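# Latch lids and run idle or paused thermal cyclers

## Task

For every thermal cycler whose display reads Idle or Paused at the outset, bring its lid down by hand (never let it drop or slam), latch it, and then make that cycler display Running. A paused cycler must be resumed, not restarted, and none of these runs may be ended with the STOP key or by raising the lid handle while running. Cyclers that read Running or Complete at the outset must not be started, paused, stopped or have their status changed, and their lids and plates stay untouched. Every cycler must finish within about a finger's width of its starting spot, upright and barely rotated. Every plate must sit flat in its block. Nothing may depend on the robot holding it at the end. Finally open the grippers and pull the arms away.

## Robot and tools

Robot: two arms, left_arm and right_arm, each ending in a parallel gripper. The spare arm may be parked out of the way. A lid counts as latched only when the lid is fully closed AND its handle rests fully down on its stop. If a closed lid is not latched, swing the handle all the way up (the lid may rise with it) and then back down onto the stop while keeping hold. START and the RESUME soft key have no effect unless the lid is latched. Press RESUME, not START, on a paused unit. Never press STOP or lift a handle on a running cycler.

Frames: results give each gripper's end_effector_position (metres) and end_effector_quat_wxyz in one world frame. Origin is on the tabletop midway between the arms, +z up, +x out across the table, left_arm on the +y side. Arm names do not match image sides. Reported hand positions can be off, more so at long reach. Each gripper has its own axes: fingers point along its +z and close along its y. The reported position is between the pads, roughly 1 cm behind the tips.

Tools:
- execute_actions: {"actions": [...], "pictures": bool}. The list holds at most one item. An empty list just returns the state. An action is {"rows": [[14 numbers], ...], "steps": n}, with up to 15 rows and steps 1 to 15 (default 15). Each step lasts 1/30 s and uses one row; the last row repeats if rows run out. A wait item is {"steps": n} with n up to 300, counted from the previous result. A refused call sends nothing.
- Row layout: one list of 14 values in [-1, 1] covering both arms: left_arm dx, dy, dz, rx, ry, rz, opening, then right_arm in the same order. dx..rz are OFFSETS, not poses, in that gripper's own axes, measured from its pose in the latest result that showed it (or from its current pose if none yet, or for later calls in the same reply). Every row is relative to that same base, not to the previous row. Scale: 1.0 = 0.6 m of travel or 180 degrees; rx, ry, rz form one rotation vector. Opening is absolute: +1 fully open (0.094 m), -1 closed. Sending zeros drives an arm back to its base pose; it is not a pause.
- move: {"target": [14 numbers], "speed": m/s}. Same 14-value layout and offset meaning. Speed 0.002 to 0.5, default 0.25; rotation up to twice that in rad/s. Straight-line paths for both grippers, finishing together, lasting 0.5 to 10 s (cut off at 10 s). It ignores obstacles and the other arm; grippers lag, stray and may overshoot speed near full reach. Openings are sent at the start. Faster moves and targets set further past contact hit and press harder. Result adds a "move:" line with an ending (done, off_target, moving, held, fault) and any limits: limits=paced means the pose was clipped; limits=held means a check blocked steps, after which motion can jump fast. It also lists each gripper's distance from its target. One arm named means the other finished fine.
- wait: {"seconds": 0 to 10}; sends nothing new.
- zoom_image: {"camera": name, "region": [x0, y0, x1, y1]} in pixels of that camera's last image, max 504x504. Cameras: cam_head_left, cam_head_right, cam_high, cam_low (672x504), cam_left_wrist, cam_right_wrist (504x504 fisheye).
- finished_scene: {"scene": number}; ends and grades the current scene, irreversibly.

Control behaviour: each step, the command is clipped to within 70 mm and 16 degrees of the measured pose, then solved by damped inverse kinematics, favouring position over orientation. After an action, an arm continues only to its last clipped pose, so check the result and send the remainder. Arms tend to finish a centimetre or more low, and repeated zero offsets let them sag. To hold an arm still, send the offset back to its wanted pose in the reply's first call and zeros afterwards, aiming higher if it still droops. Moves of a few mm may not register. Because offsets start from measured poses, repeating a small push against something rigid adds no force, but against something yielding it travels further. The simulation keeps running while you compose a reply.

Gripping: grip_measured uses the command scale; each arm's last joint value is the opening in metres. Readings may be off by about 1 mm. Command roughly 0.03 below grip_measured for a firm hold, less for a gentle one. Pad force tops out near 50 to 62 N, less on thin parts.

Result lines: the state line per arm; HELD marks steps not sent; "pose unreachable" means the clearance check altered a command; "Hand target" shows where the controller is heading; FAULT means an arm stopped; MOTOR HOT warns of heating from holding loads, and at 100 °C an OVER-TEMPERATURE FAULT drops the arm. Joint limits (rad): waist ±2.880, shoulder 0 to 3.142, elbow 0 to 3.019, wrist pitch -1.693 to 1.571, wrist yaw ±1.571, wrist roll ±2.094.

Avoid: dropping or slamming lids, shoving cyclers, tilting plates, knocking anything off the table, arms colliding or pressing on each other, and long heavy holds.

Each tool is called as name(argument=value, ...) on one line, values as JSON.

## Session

execute_actions(actions=[])

Scene clock: 0.00 s of 7800.00 s.
left_arm: end_effector_position=(+0.0881, +0.0562, +0.2004) grip_measured=+1.000 end_effector_quat_wxyz=(+0.392, +0.533, +0.749, -0.005) | right_arm: end_effector_position=(+0.5519, -0.6138, +0.3226) grip_measured=+1.000 end_effector_quat_wxyz=(+0.419, +0.713, +0.555, -0.082)
Joint positions: left_arm=[-1.97   0.471  0.541 -1.319 -0.753 -0.511  0.094] | right_arm=[-0.441  1.523  1.454 -0.752  0.521  1.206  0.094]
Joint velocities: left_arm=[ 0.005 -0.015 -0.022  0.007 -0.007  0.037  0.   ] | right_arm=[-0.015 -0.015  0.007 -0.007 -0.022  0.066  0.   ]
Hand target (left_arm): +0.086, +0.051, +0.215; +0.397, +0.527, +0.751, -0.020
Hand target (right_arm): +0.557, -0.616, +0.333; +0.428, +0.712, +0.551, -0.077
camera_calibration (this result's frames):
cam_left_wrist: T_world_to_cam=[[-0.809557, -0.418202, -0.411975, 0.176872], [-0.425964, 0.901376, -0.0779543, 0.00384931], [0.403945, 0.112378, -0.907854, 0.263497], [0, 0, 0, 1]] pos_world=[0.0383897, 0.0408875, 0.312384]
cam_right_wrist: T_world_to_cam=[[-0.869217, 0.0259343, -0.49375, 0.657191], [0.0940887, 0.989051, -0.113688, 0.595616], [0.485395, -0.145275, -0.862141, 0.0413496], [0, 0, 0, 1]] pos_world=[0.49513, -0.600132, 0.427851]

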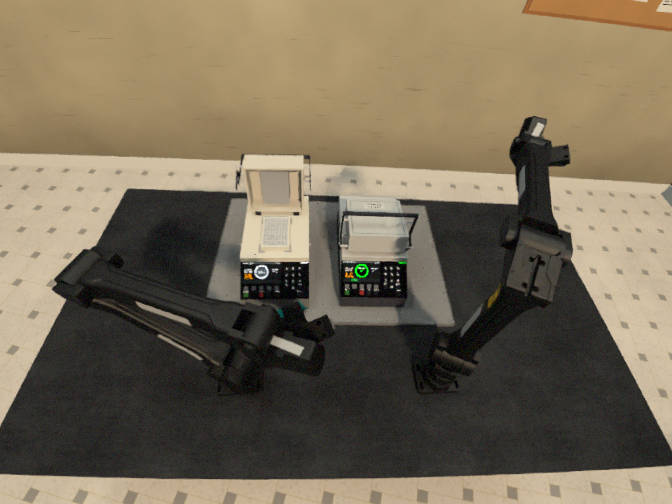

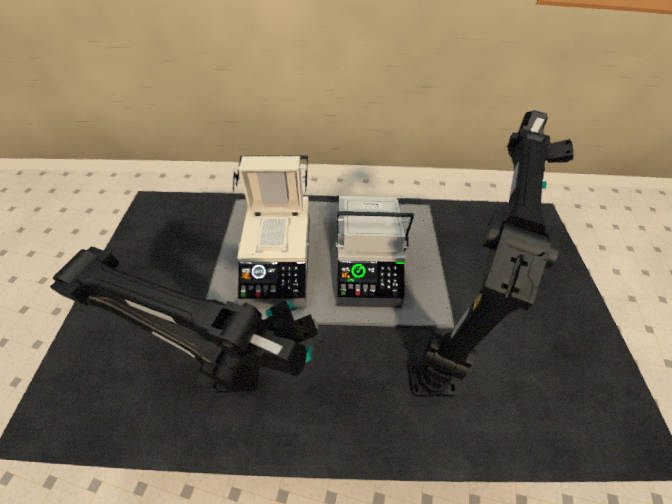

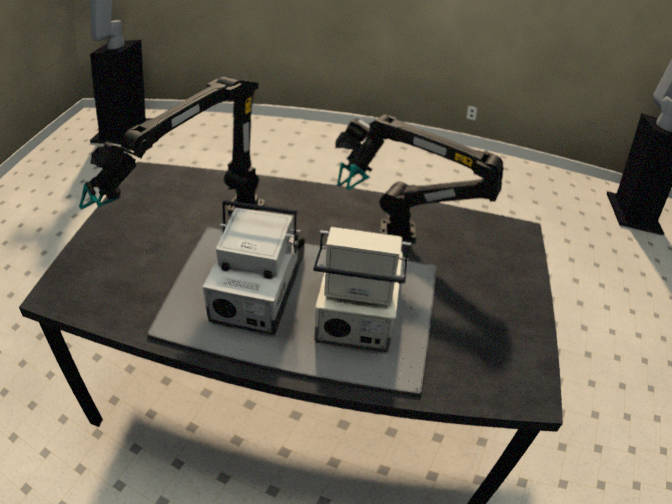

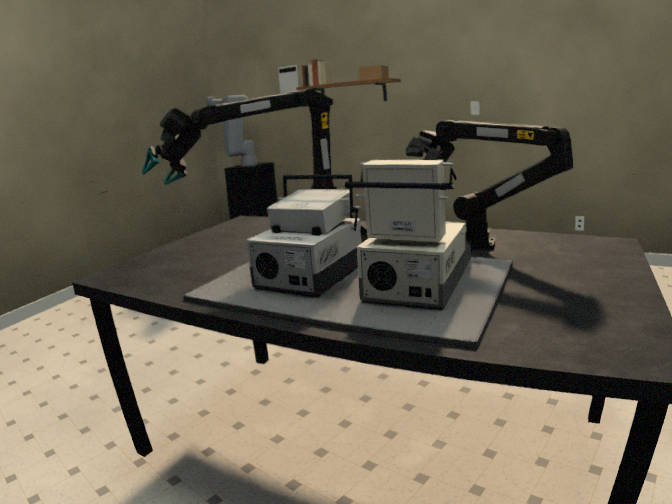

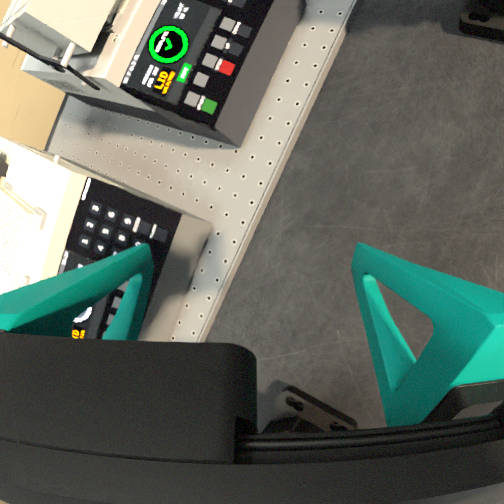

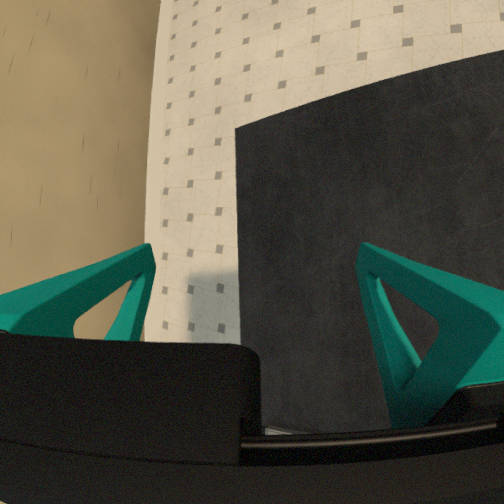

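move(target=[-0.095,0.48,-0.23,0.18,0.185,0.10,-0.2,0,0,0,0,0,0,1])

move(target=[-0.05,0.55,0,0,0,0,-0.2,0,0,0,0,0,0,1])

Scene clock: 32.23 s of 7800.00 s.
left_arm: end_effector_position=(+0.2357, +0.1903, +0.4339) grip_measured=-0.197 end_effector_quat_wxyz=(+0.205, +0.678, +0.696, +0.119) | right_arm: end_effector_position=(+0.5519, -0.6138, +0.3226) grip_measured=+1.000 end_effector_quat_wxyz=(+0.419, +0.713, +0.555, -0.082)
Joint positions: left_arm=[-0.335  0.744  1.343 -1.691  0.003  1.301  0.038] | right_arm=[-0.441  1.523  1.454 -0.752  0.521  1.206  0.094]
Joint velocities: left_arm=[-0.015  0.005 -0.027 -0.007 -0.081  0.037 -0.001] | right_arm=[-0.005 -0.005  0.022  0.012 -0.007 -0.022  0.   ]
Hand target (left_arm): +0.235, +0.191, +0.452; +0.216, +0.681, +0.688, +0.129
Hand target (right_arm): +0.552, -0.614, +0.323; +0.419, +0.713, +0.555, -0.082
Off the commanded pose (left_arm): 0.018 m, 27 deg; orientation clipped at the last step of the last action.
Off the commanded pose (right_arm): 0.000 m, 0 deg.
joint sent to its limit (left arm) — the command would take joint 4 (wrist pitch) past its lower limit, so that joint was sent only as far as its limit.
After step 90, 26.67 s passed at rest.
move: off_target (left_arm); limits=paced
camera_calibration (this result's frames):
cam_left_wrist: T_world_to_cam=[[-0.898589, -0.041203, -0.436852, 0.408714], [-0.243203, 0.875435, 0.417692, -0.289085], [0.365225, 0.481577, -0.796677, 0.291415], [0, 0, 0, 1]] pos_world=[0.190527, 0.129577, 0.53146]
cam_right_wrist: T_world_to_cam=[[-0.869217, 0.0259343, -0.49375, 0.657191], [0.0940887, 0.989051, -0.113688, 0.595616], [0.485395, -0.145275, -0.862141, 0.0413496], [0, 0, 0, 1]] pos_world=[0.49513, -0.600132, 0.427851]

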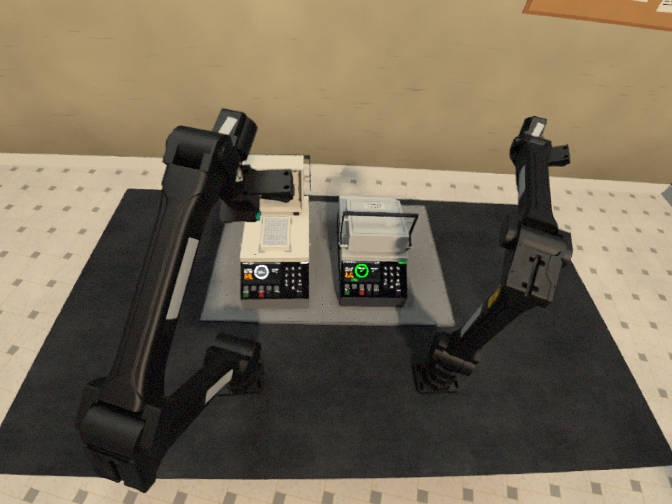

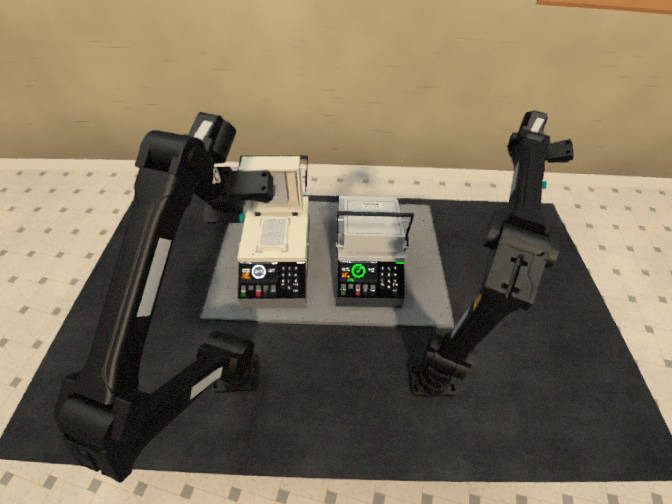

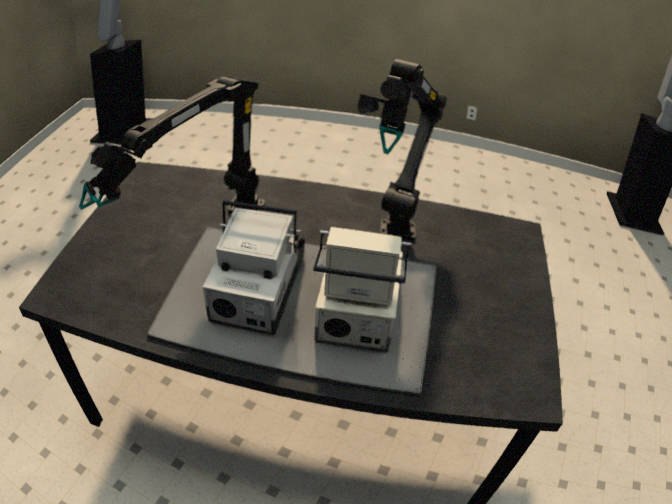

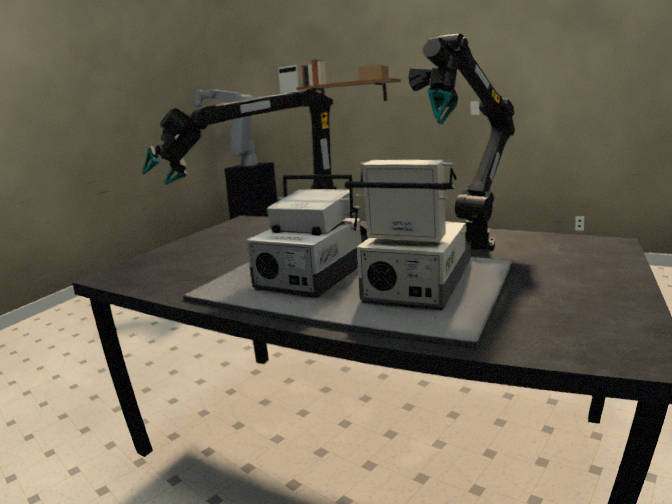

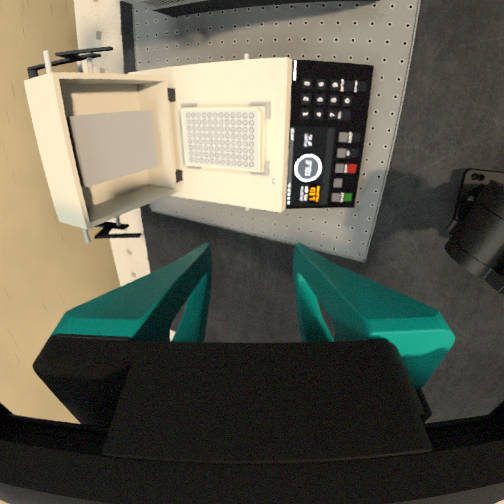

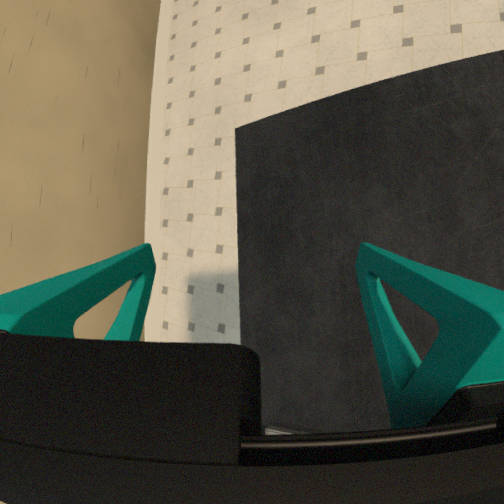

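Scene clock: 34.17 s of 7800.00 s.
left_arm: end_effector_position=(+0.5345, +0.1744, +0.5610) grip_measured=-0.197 end_effector_quat_wxyz=(+0.255, +0.663, +0.687, +0.156) | right_arm: end_effector_position=(+0.5519, -0.6138, +0.3226) grip_measured=+1.000 end_effector_quat_wxyz=(+0.419, +0.713, +0.555, -0.082)
Joint positions: left_arm=[-0.207  1.571  2.299 -1.695  0.06   1.404  0.038] | right_arm=[-0.441  1.523  1.454 -0.752  0.521  1.206  0.094]
Joint velocities: left_arm=[ 0.005 -0.005 -0.007 -0.002 -0.022 -0.007 -0.001] | right_arm=[-0.034  0.005 -0.017  0.007 -0.007 -0.007  0.   ]
Hand target (left_arm): +0.530, +0.178, +0.581; +0.270, +0.660, +0.680, +0.169
Hand target (right_arm): +0.552, -0.614, +0.323; +0.419, +0.713, +0.555, -0.082
Off the commanded pose (left_arm): 0.023 m, 7 deg.
Off the commanded pose (right_arm): 0.000 m, 0 deg.
joint sent to its limit (left arm) — the command would take joint 4 (wrist pitch) past its lower limit, so that joint was sent only as far as its limit.
move: off_target (left_arm)
camera_calibration (this result's frames):
cam_left_wrist: T_world_to_cam=[[-0.835483, -0.0603792, -0.546189, 0.762917], [-0.302772, 0.880046, 0.365852, -0.195515], [0.458582, 0.471034, -0.753545, 0.218889], [0, 0, 0, 1]] pos_world=[0.477829, 0.115022, 0.653169]
cam_right_wrist: T_world_to_cam=[[-0.869217, 0.0259343, -0.49375, 0.657191], [0.0940887, 0.989051, -0.113688, 0.595616], [0.485395, -0.145275, -0.862141, 0.0413496], [0, 0, 0, 1]] pos_world=[0.49513, -0.600132, 0.427851]

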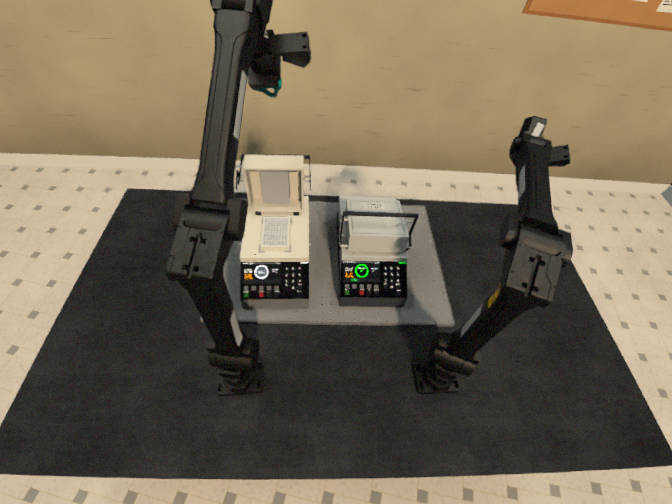

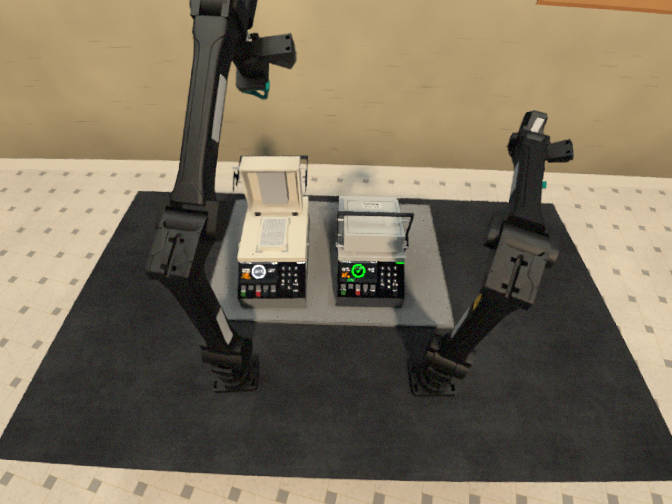

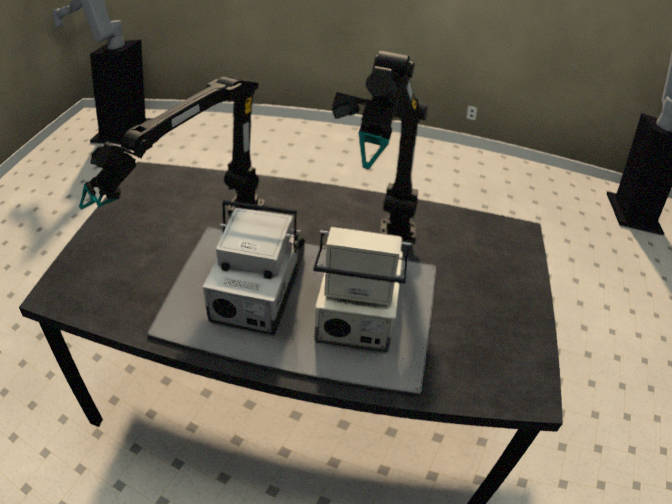

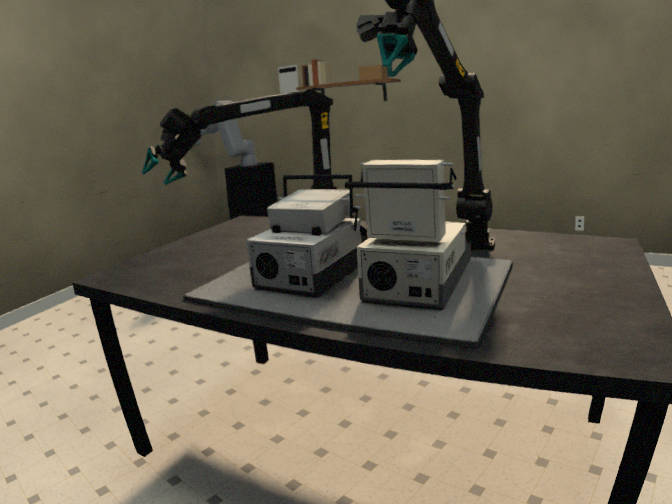

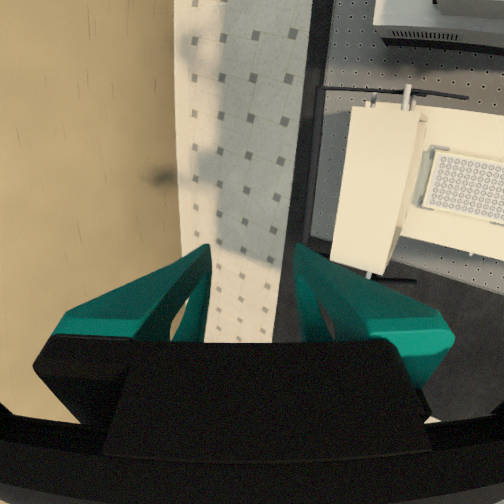

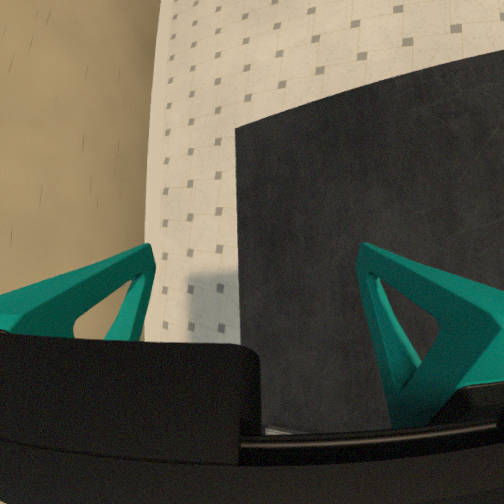

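move(target=[0.07,-0.05,0.36,0.19,0,0,-0.2,0,0,0,0,0,0,1], speed=0.15)

Scene clock: 47.07 s of 7800.00 s.
left_arm: end_effector_position=(+0.6321, +0.1845, +0.3593) grip_measured=-0.197 end_effector_quat_wxyz=(+0.128, +0.697, +0.706, +0.012) | right_arm: end_effector_position=(+0.5519, -0.6138, +0.3226) grip_measured=+1.000 end_effector_quat_wxyz=(+0.419, +0.713, +0.555, -0.082)
Joint positions: left_arm=[-0.147  1.87   2.204 -1.695  0.151  1.488  0.038] | right_arm=[-0.441  1.523  1.454 -0.752  0.521  1.206  0.094]
Joint velocities: left_arm=[-0.024  0.005 -0.027  0.002  0.007 -0.007 -0.   ] | right_arm=[ 0.005 -0.005 -0.012 -0.002 -0.022  0.022  0.   ]
Hand target (left_arm): +0.631, +0.189, +0.361; +0.128, +0.698, +0.705, +0.011
Hand target (right_arm): +0.552, -0.614, +0.323; +0.419, +0.713, +0.555, -0.082
Off the commanded pose (left_arm): 0.004 m, 12 deg.
Off the commanded pose (right_arm): 0.000 m, 0 deg.
joint sent to its limit (left arm) — the command would take joint 4 (wrist pitch) past its lower limit, so that joint was sent only as far as its limit.
After step 90, 7.47 s passed at rest.
move: off_target (left_arm)
camera_calibration (this result's frames):
cam_left_wrist: T_world_to_cam=[[-0.981623, -0.0166649, -0.190101, 0.691332], [-0.0981249, 0.898473, 0.427923, -0.2561], [0.163669, 0.438713, -0.883597, 0.256527], [0, 0, 0, 1]] pos_world=[0.611512, 0.129078, 0.46768]
cam_right_wrist: T_world_to_cam=[[-0.869217, 0.0259343, -0.49375, 0.657191], [0.0940887, 0.989051, -0.113688, 0.595616], [0.485395, -0.145275, -0.862141, 0.0413496], [0, 0, 0, 1]] pos_world=[0.49513, -0.600132, 0.427851]

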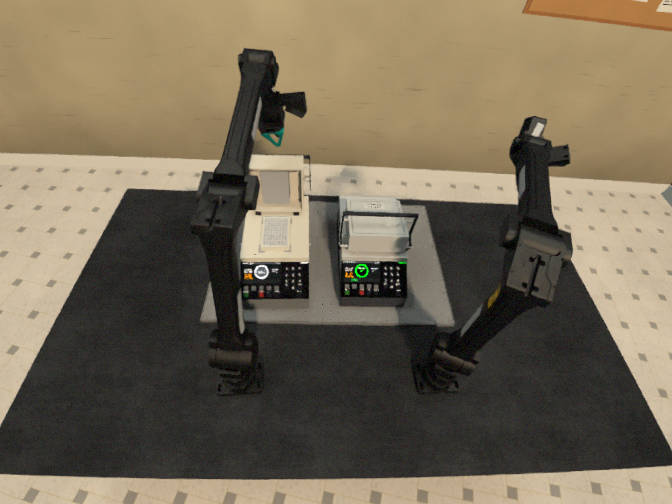

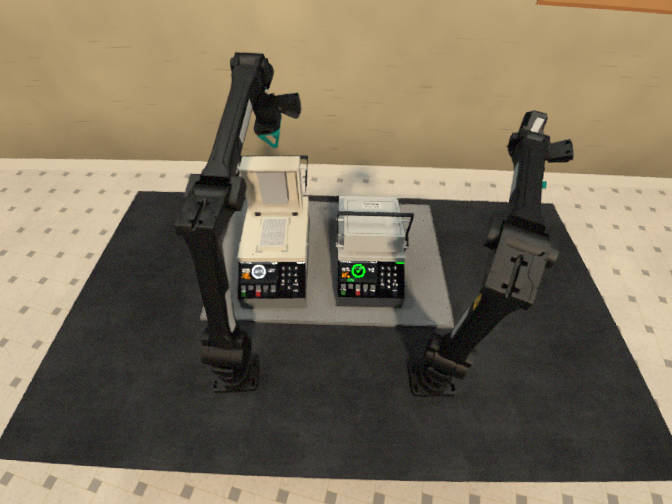

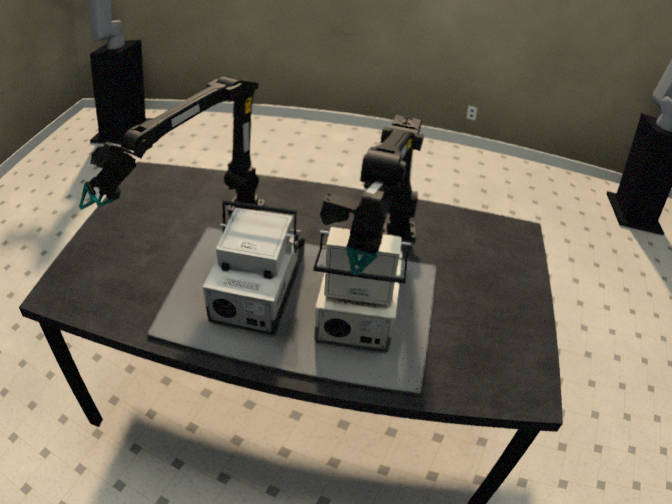

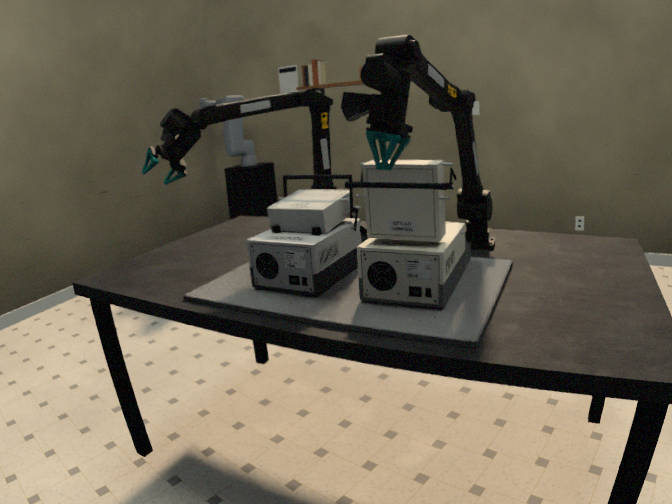

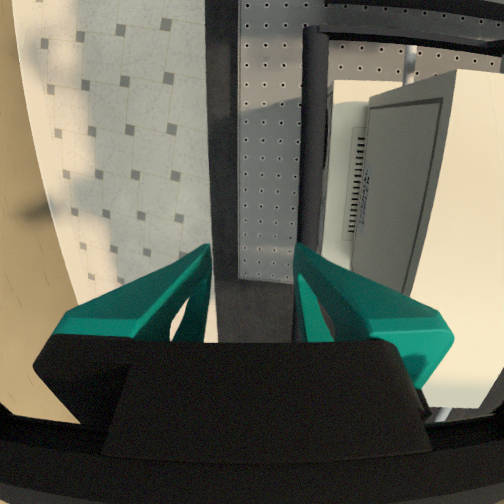

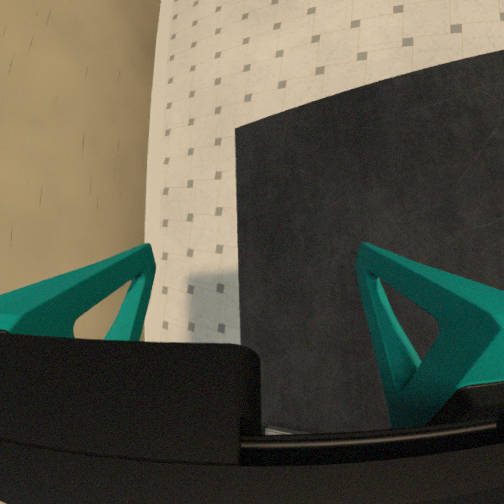

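move(target=[0,-0.06,0.05,0,0,0,-0.2,0,0,0,0,0,0,1], speed=0.06)

Scene clock: 54.37 s of 7800.00 s.
left_arm: end_effector_position=(+0.6080, +0.1845, +0.3100) grip_measured=-0.198 end_effector_quat_wxyz=(+0.117, +0.698, +0.707, +0.003) | right_arm: end_effector_position=(+0.5519, -0.6138, +0.3226) grip_measured=+1.000 end_effector_quat_wxyz=(+0.419, +0.713, +0.555, -0.082)
Joint positions: left_arm=[-0.149  1.776  1.94  -1.555  0.151  1.488  0.038] | right_arm=[-0.441  1.523  1.454 -0.752  0.521  1.206  0.094]
Joint velocities: left_arm=[-0.005 -0.024 -0.002 -0.007 -0.051  0.007  0.001] | right_arm=[-0.015 -0.005  0.012 -0.002 -0.037 -0.022  0.   ]
Hand target (left_arm): +0.603, +0.179, +0.324; +0.129, +0.697, +0.706, +0.012
Hand target (right_arm): +0.552, -0.614, +0.323; +0.419, +0.713, +0.555, -0.082
Off the commanded pose (left_arm): 0.015 m, 2 deg.
Off the commanded pose (right_arm): 0.000 m, 0 deg.
After step 90, 3.23 s passed at rest.
move: off_target (left_arm)
camera_calibration (this result's frames):
cam_left_wrist: T_world_to_cam=[[-0.98693, -0.0141313, -0.160532, 0.651904], [-0.0831984, 0.897806, 0.432462, -0.247734], [0.138015, 0.440165, -0.887247, 0.233362], [0, 0, 0, 1]] pos_world=[0.590565, 0.128911, 0.418837]
cam_right_wrist: T_world_to_cam=[[-0.869217, 0.0259343, -0.49375, 0.657191], [0.0940887, 0.989051, -0.113688, 0.595616], [0.485395, -0.145275, -0.862141, 0.0413496], [0, 0, 0, 1]] pos_world=[0.49513, -0.600132, 0.427851]

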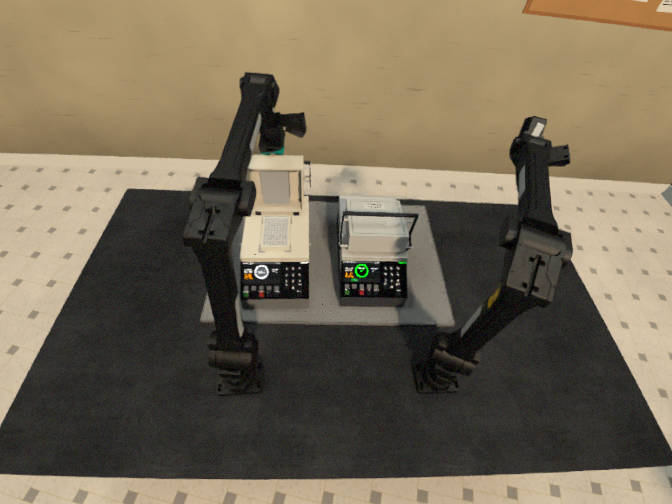

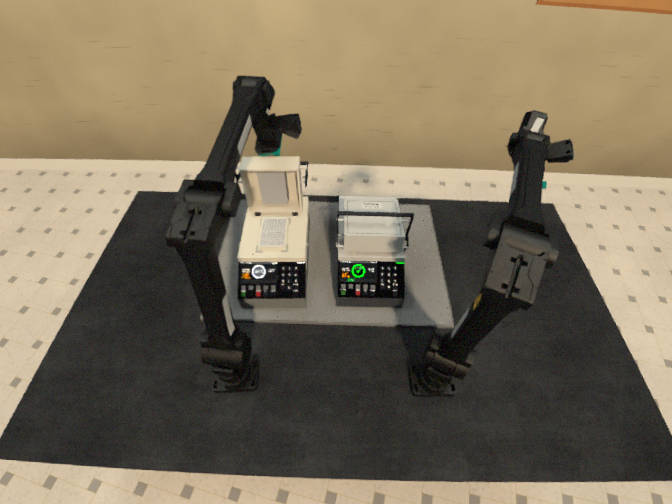

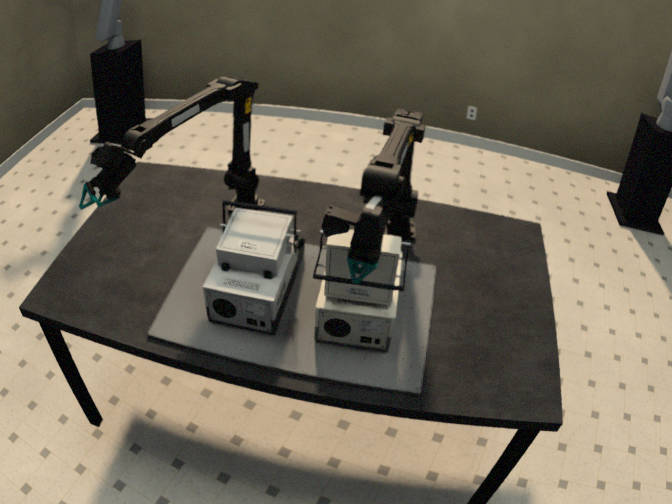

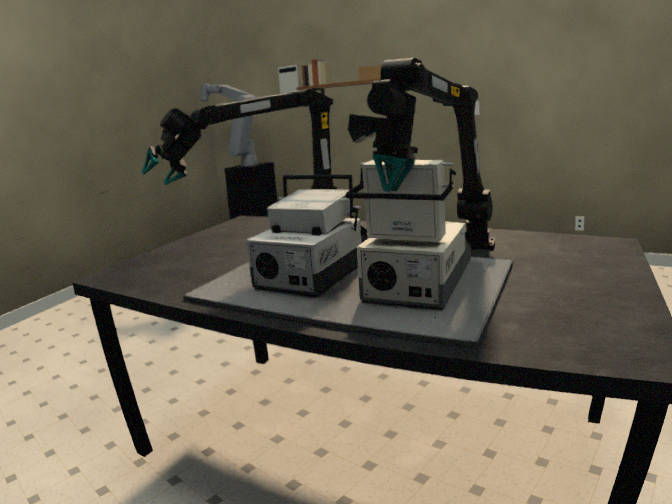

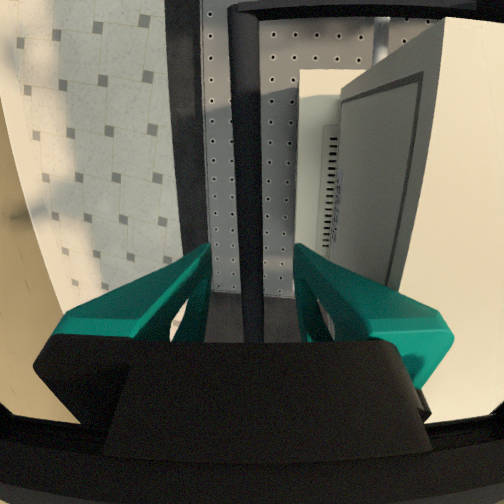

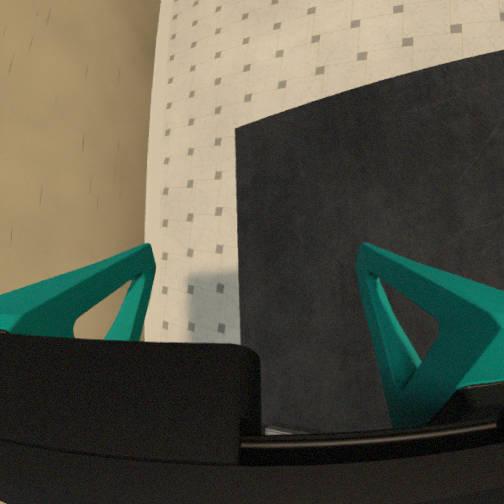

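Centred. Descend and grip.

move(target=[0,0.005,0.075,0,0,0,-0.2,0,0,0,0,0,0,1], speed=0.05)

move(target=[0,0,0,0,0,0,-0.83,0,0,0,0,0,0,1])

Scene clock: 64.60 s of 7800.00 s.
left_arm: end_effector_position=(+0.6174, +0.1842, +0.2883) grip_measured=-0.198 end_effector_quat_wxyz=(+0.126, +0.695, +0.707, +0.011) | right_arm: end_effector_position=(+0.5519, -0.6138, +0.3226) grip_measured=+1.000 end_effector_quat_wxyz=(+0.419, +0.713, +0.555, -0.082)
Joint positions: left_arm=[-0.149  1.776  1.88  -1.468  0.149  1.482  0.038] | right_arm=[-0.441  1.523  1.454 -0.752  0.521  1.206  0.094]
Joint velocities: left_arm=[-0.005 -0.005  0.017  0.012 -0.007  0.007 -0.   ] | right_arm=[-0.005 -0.005 -0.002  0.017 -0.066  0.022  0.   ]
Hand target (left_arm): +0.618, +0.178, +0.267; +0.117, +0.698, +0.707, +0.002
Hand target (right_arm): +0.552, -0.614, +0.323; +0.419, +0.713, +0.555, -0.082
Off the commanded pose (left_arm): 0.023 m, 1 deg.
Off the commanded pose (right_arm): 0.000 m, 0 deg.
After step 90, 6.10 s passed at rest.
move: off_target (left_arm)
camera_calibration (this result's frames):
cam_left_wrist: T_world_to_cam=[[-0.982496, -0.0200593, -0.185202, 0.663199], [-0.0992492, 0.897698, 0.429287, -0.226483], [0.157644, 0.440154, -0.883976, 0.199869], [0, 0, 0, 1]] pos_world=[0.597604, 0.128643, 0.396732]
cam_right_wrist: T_world_to_cam=[[-0.869217, 0.0259343, -0.49375, 0.657191], [0.0940887, 0.989051, -0.113688, 0.595616], [0.485395, -0.145275, -0.862141, 0.0413496], [0, 0, 0, 1]] pos_world=[0.49513, -0.600132, 0.427851]

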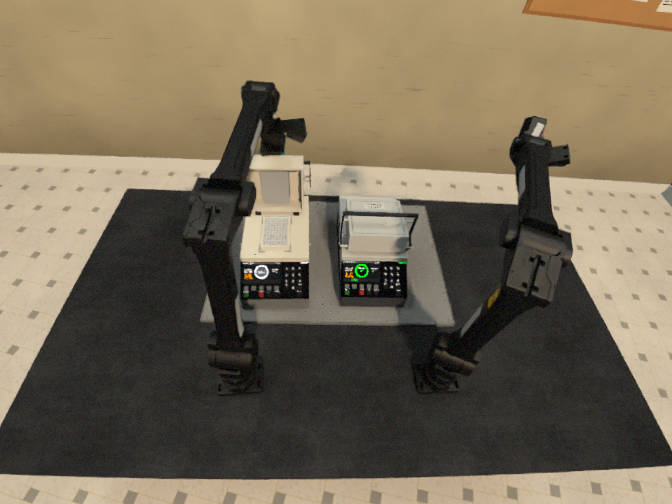

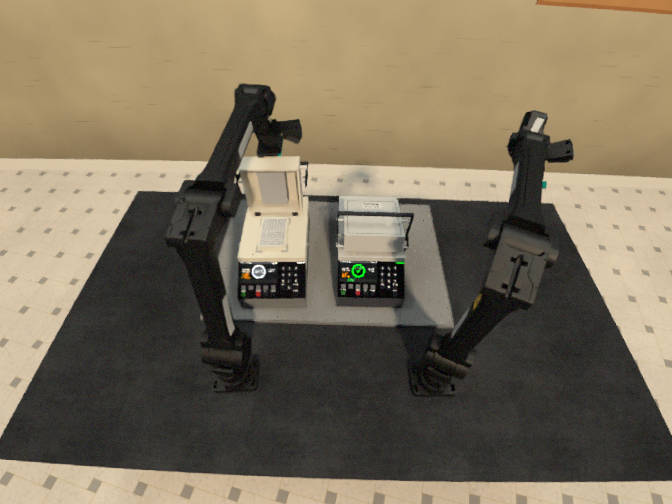

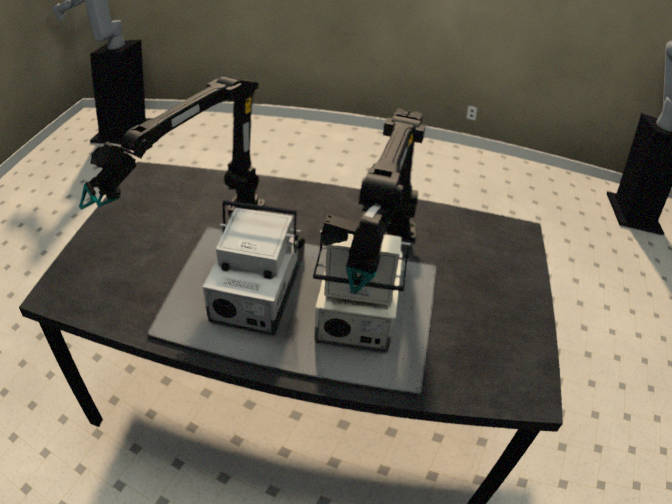

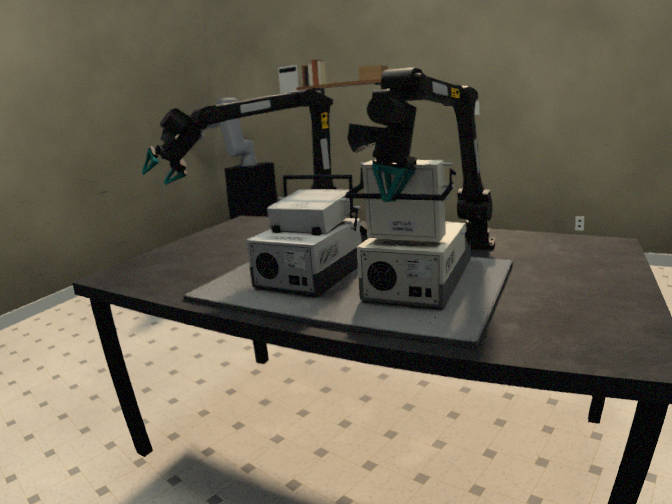

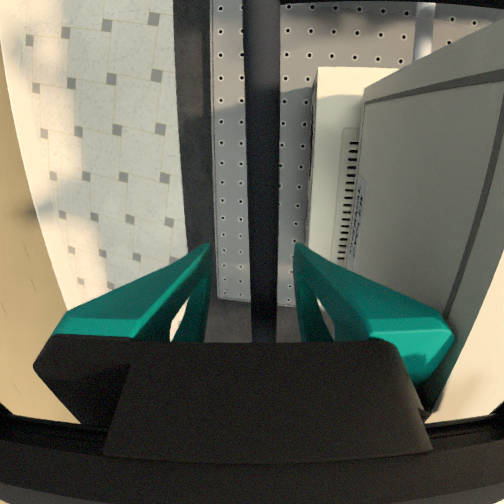

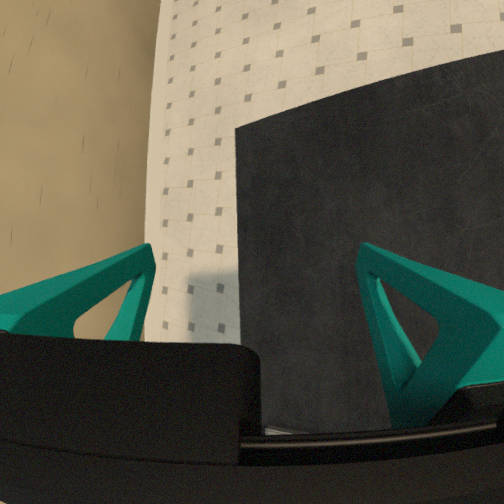

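Scene clock: 65.10 s of 7800.00 s.
left_arm: end_effector_position=(+0.6082, +0.1841, +0.2906) grip_measured=-0.785 end_effector_quat_wxyz=(+0.119, +0.687, +0.717, -0.002) | right_arm: end_effector_position=(+0.5519, -0.6138, +0.3226) grip_measured=+1.000 end_effector_quat_wxyz=(+0.419, +0.713, +0.555, -0.082)
Joint positions: left_arm=[-0.148  1.769  1.879 -1.501  0.157  1.46   0.01 ] | right_arm=[-0.441  1.523  1.454 -0.752  0.521  1.206  0.094]
Joint velocities: left_arm=[-0.005 -0.015 -0.002 -0.012 -0.007  0.081  0.001] | right_arm=[ 0.005 -0.015  0.002 -0.037 -0.066  0.022  0.   ]
Hand target (left_arm): +0.617, +0.184, +0.288; +0.126, +0.695, +0.708, +0.011
Hand target (right_arm): +0.552, -0.614, +0.323; +0.419, +0.713, +0.555, -0.082
Off the commanded pose (left_arm): 0.010 m, 2 deg.
Off the commanded pose (right_arm): 0.000 m, 0 deg.
move: done
camera_calibration (this result's frames):
cam_left_wrist: T_world_to_cam=[[-0.987047, -0.0429477, -0.154578, 0.652601], [-0.105409, 0.899961, 0.423036, -0.223092], [0.120945, 0.433851, -0.89283, 0.229503], [0, 0, 0, 1]] pos_world=[0.592874, 0.129231, 0.400161]
cam_right_wrist: T_world_to_cam=[[-0.869217, 0.0259343, -0.49375, 0.657191], [0.0940887, 0.989051, -0.113688, 0.595616], [0.485395, -0.145275, -0.862141, 0.0413496], [0, 0, 0, 1]] pos_world=[0.49513, -0.600132, 0.427851]

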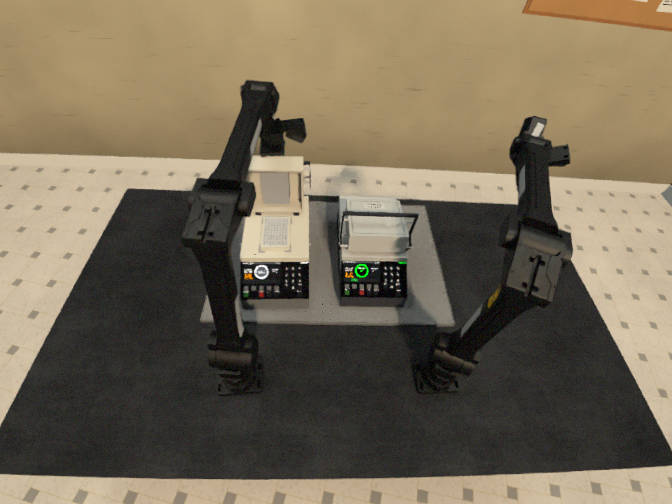

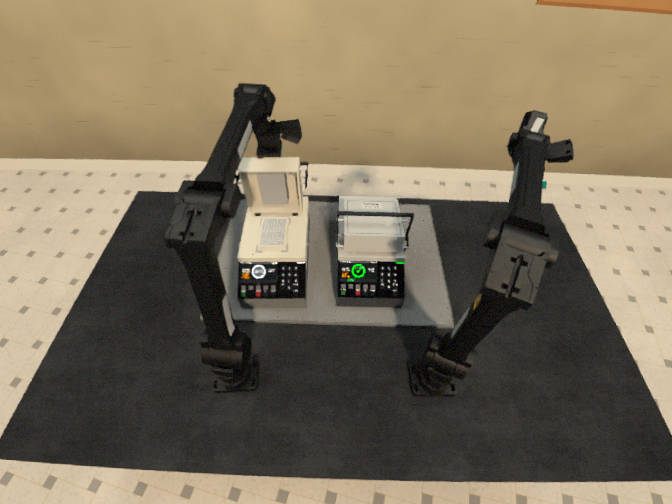

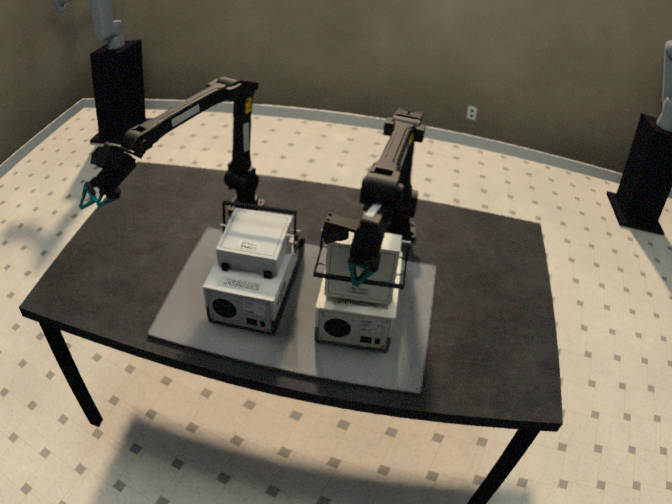

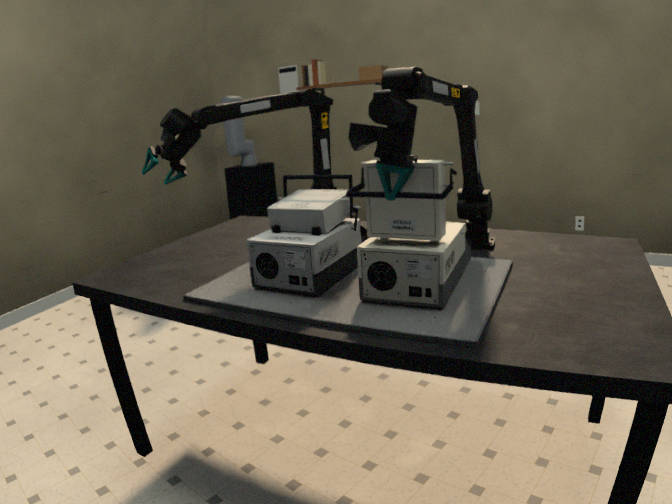

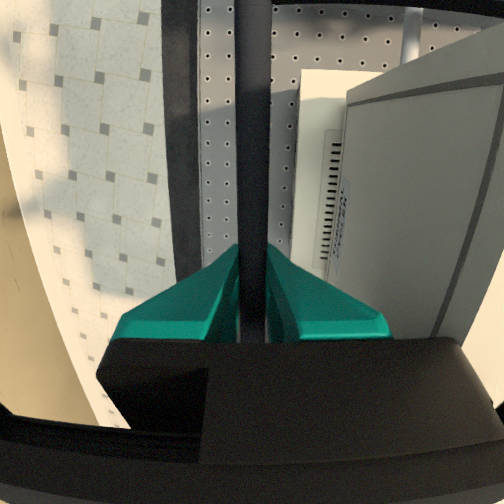

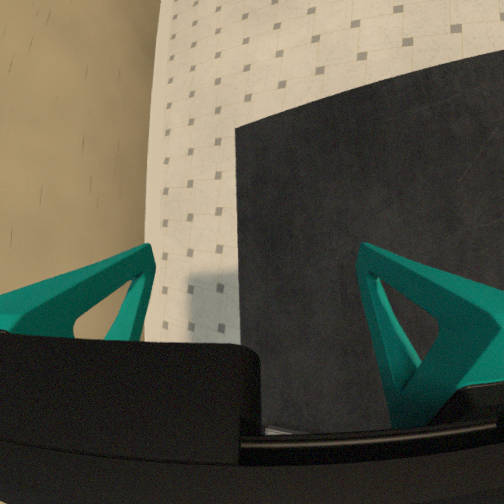

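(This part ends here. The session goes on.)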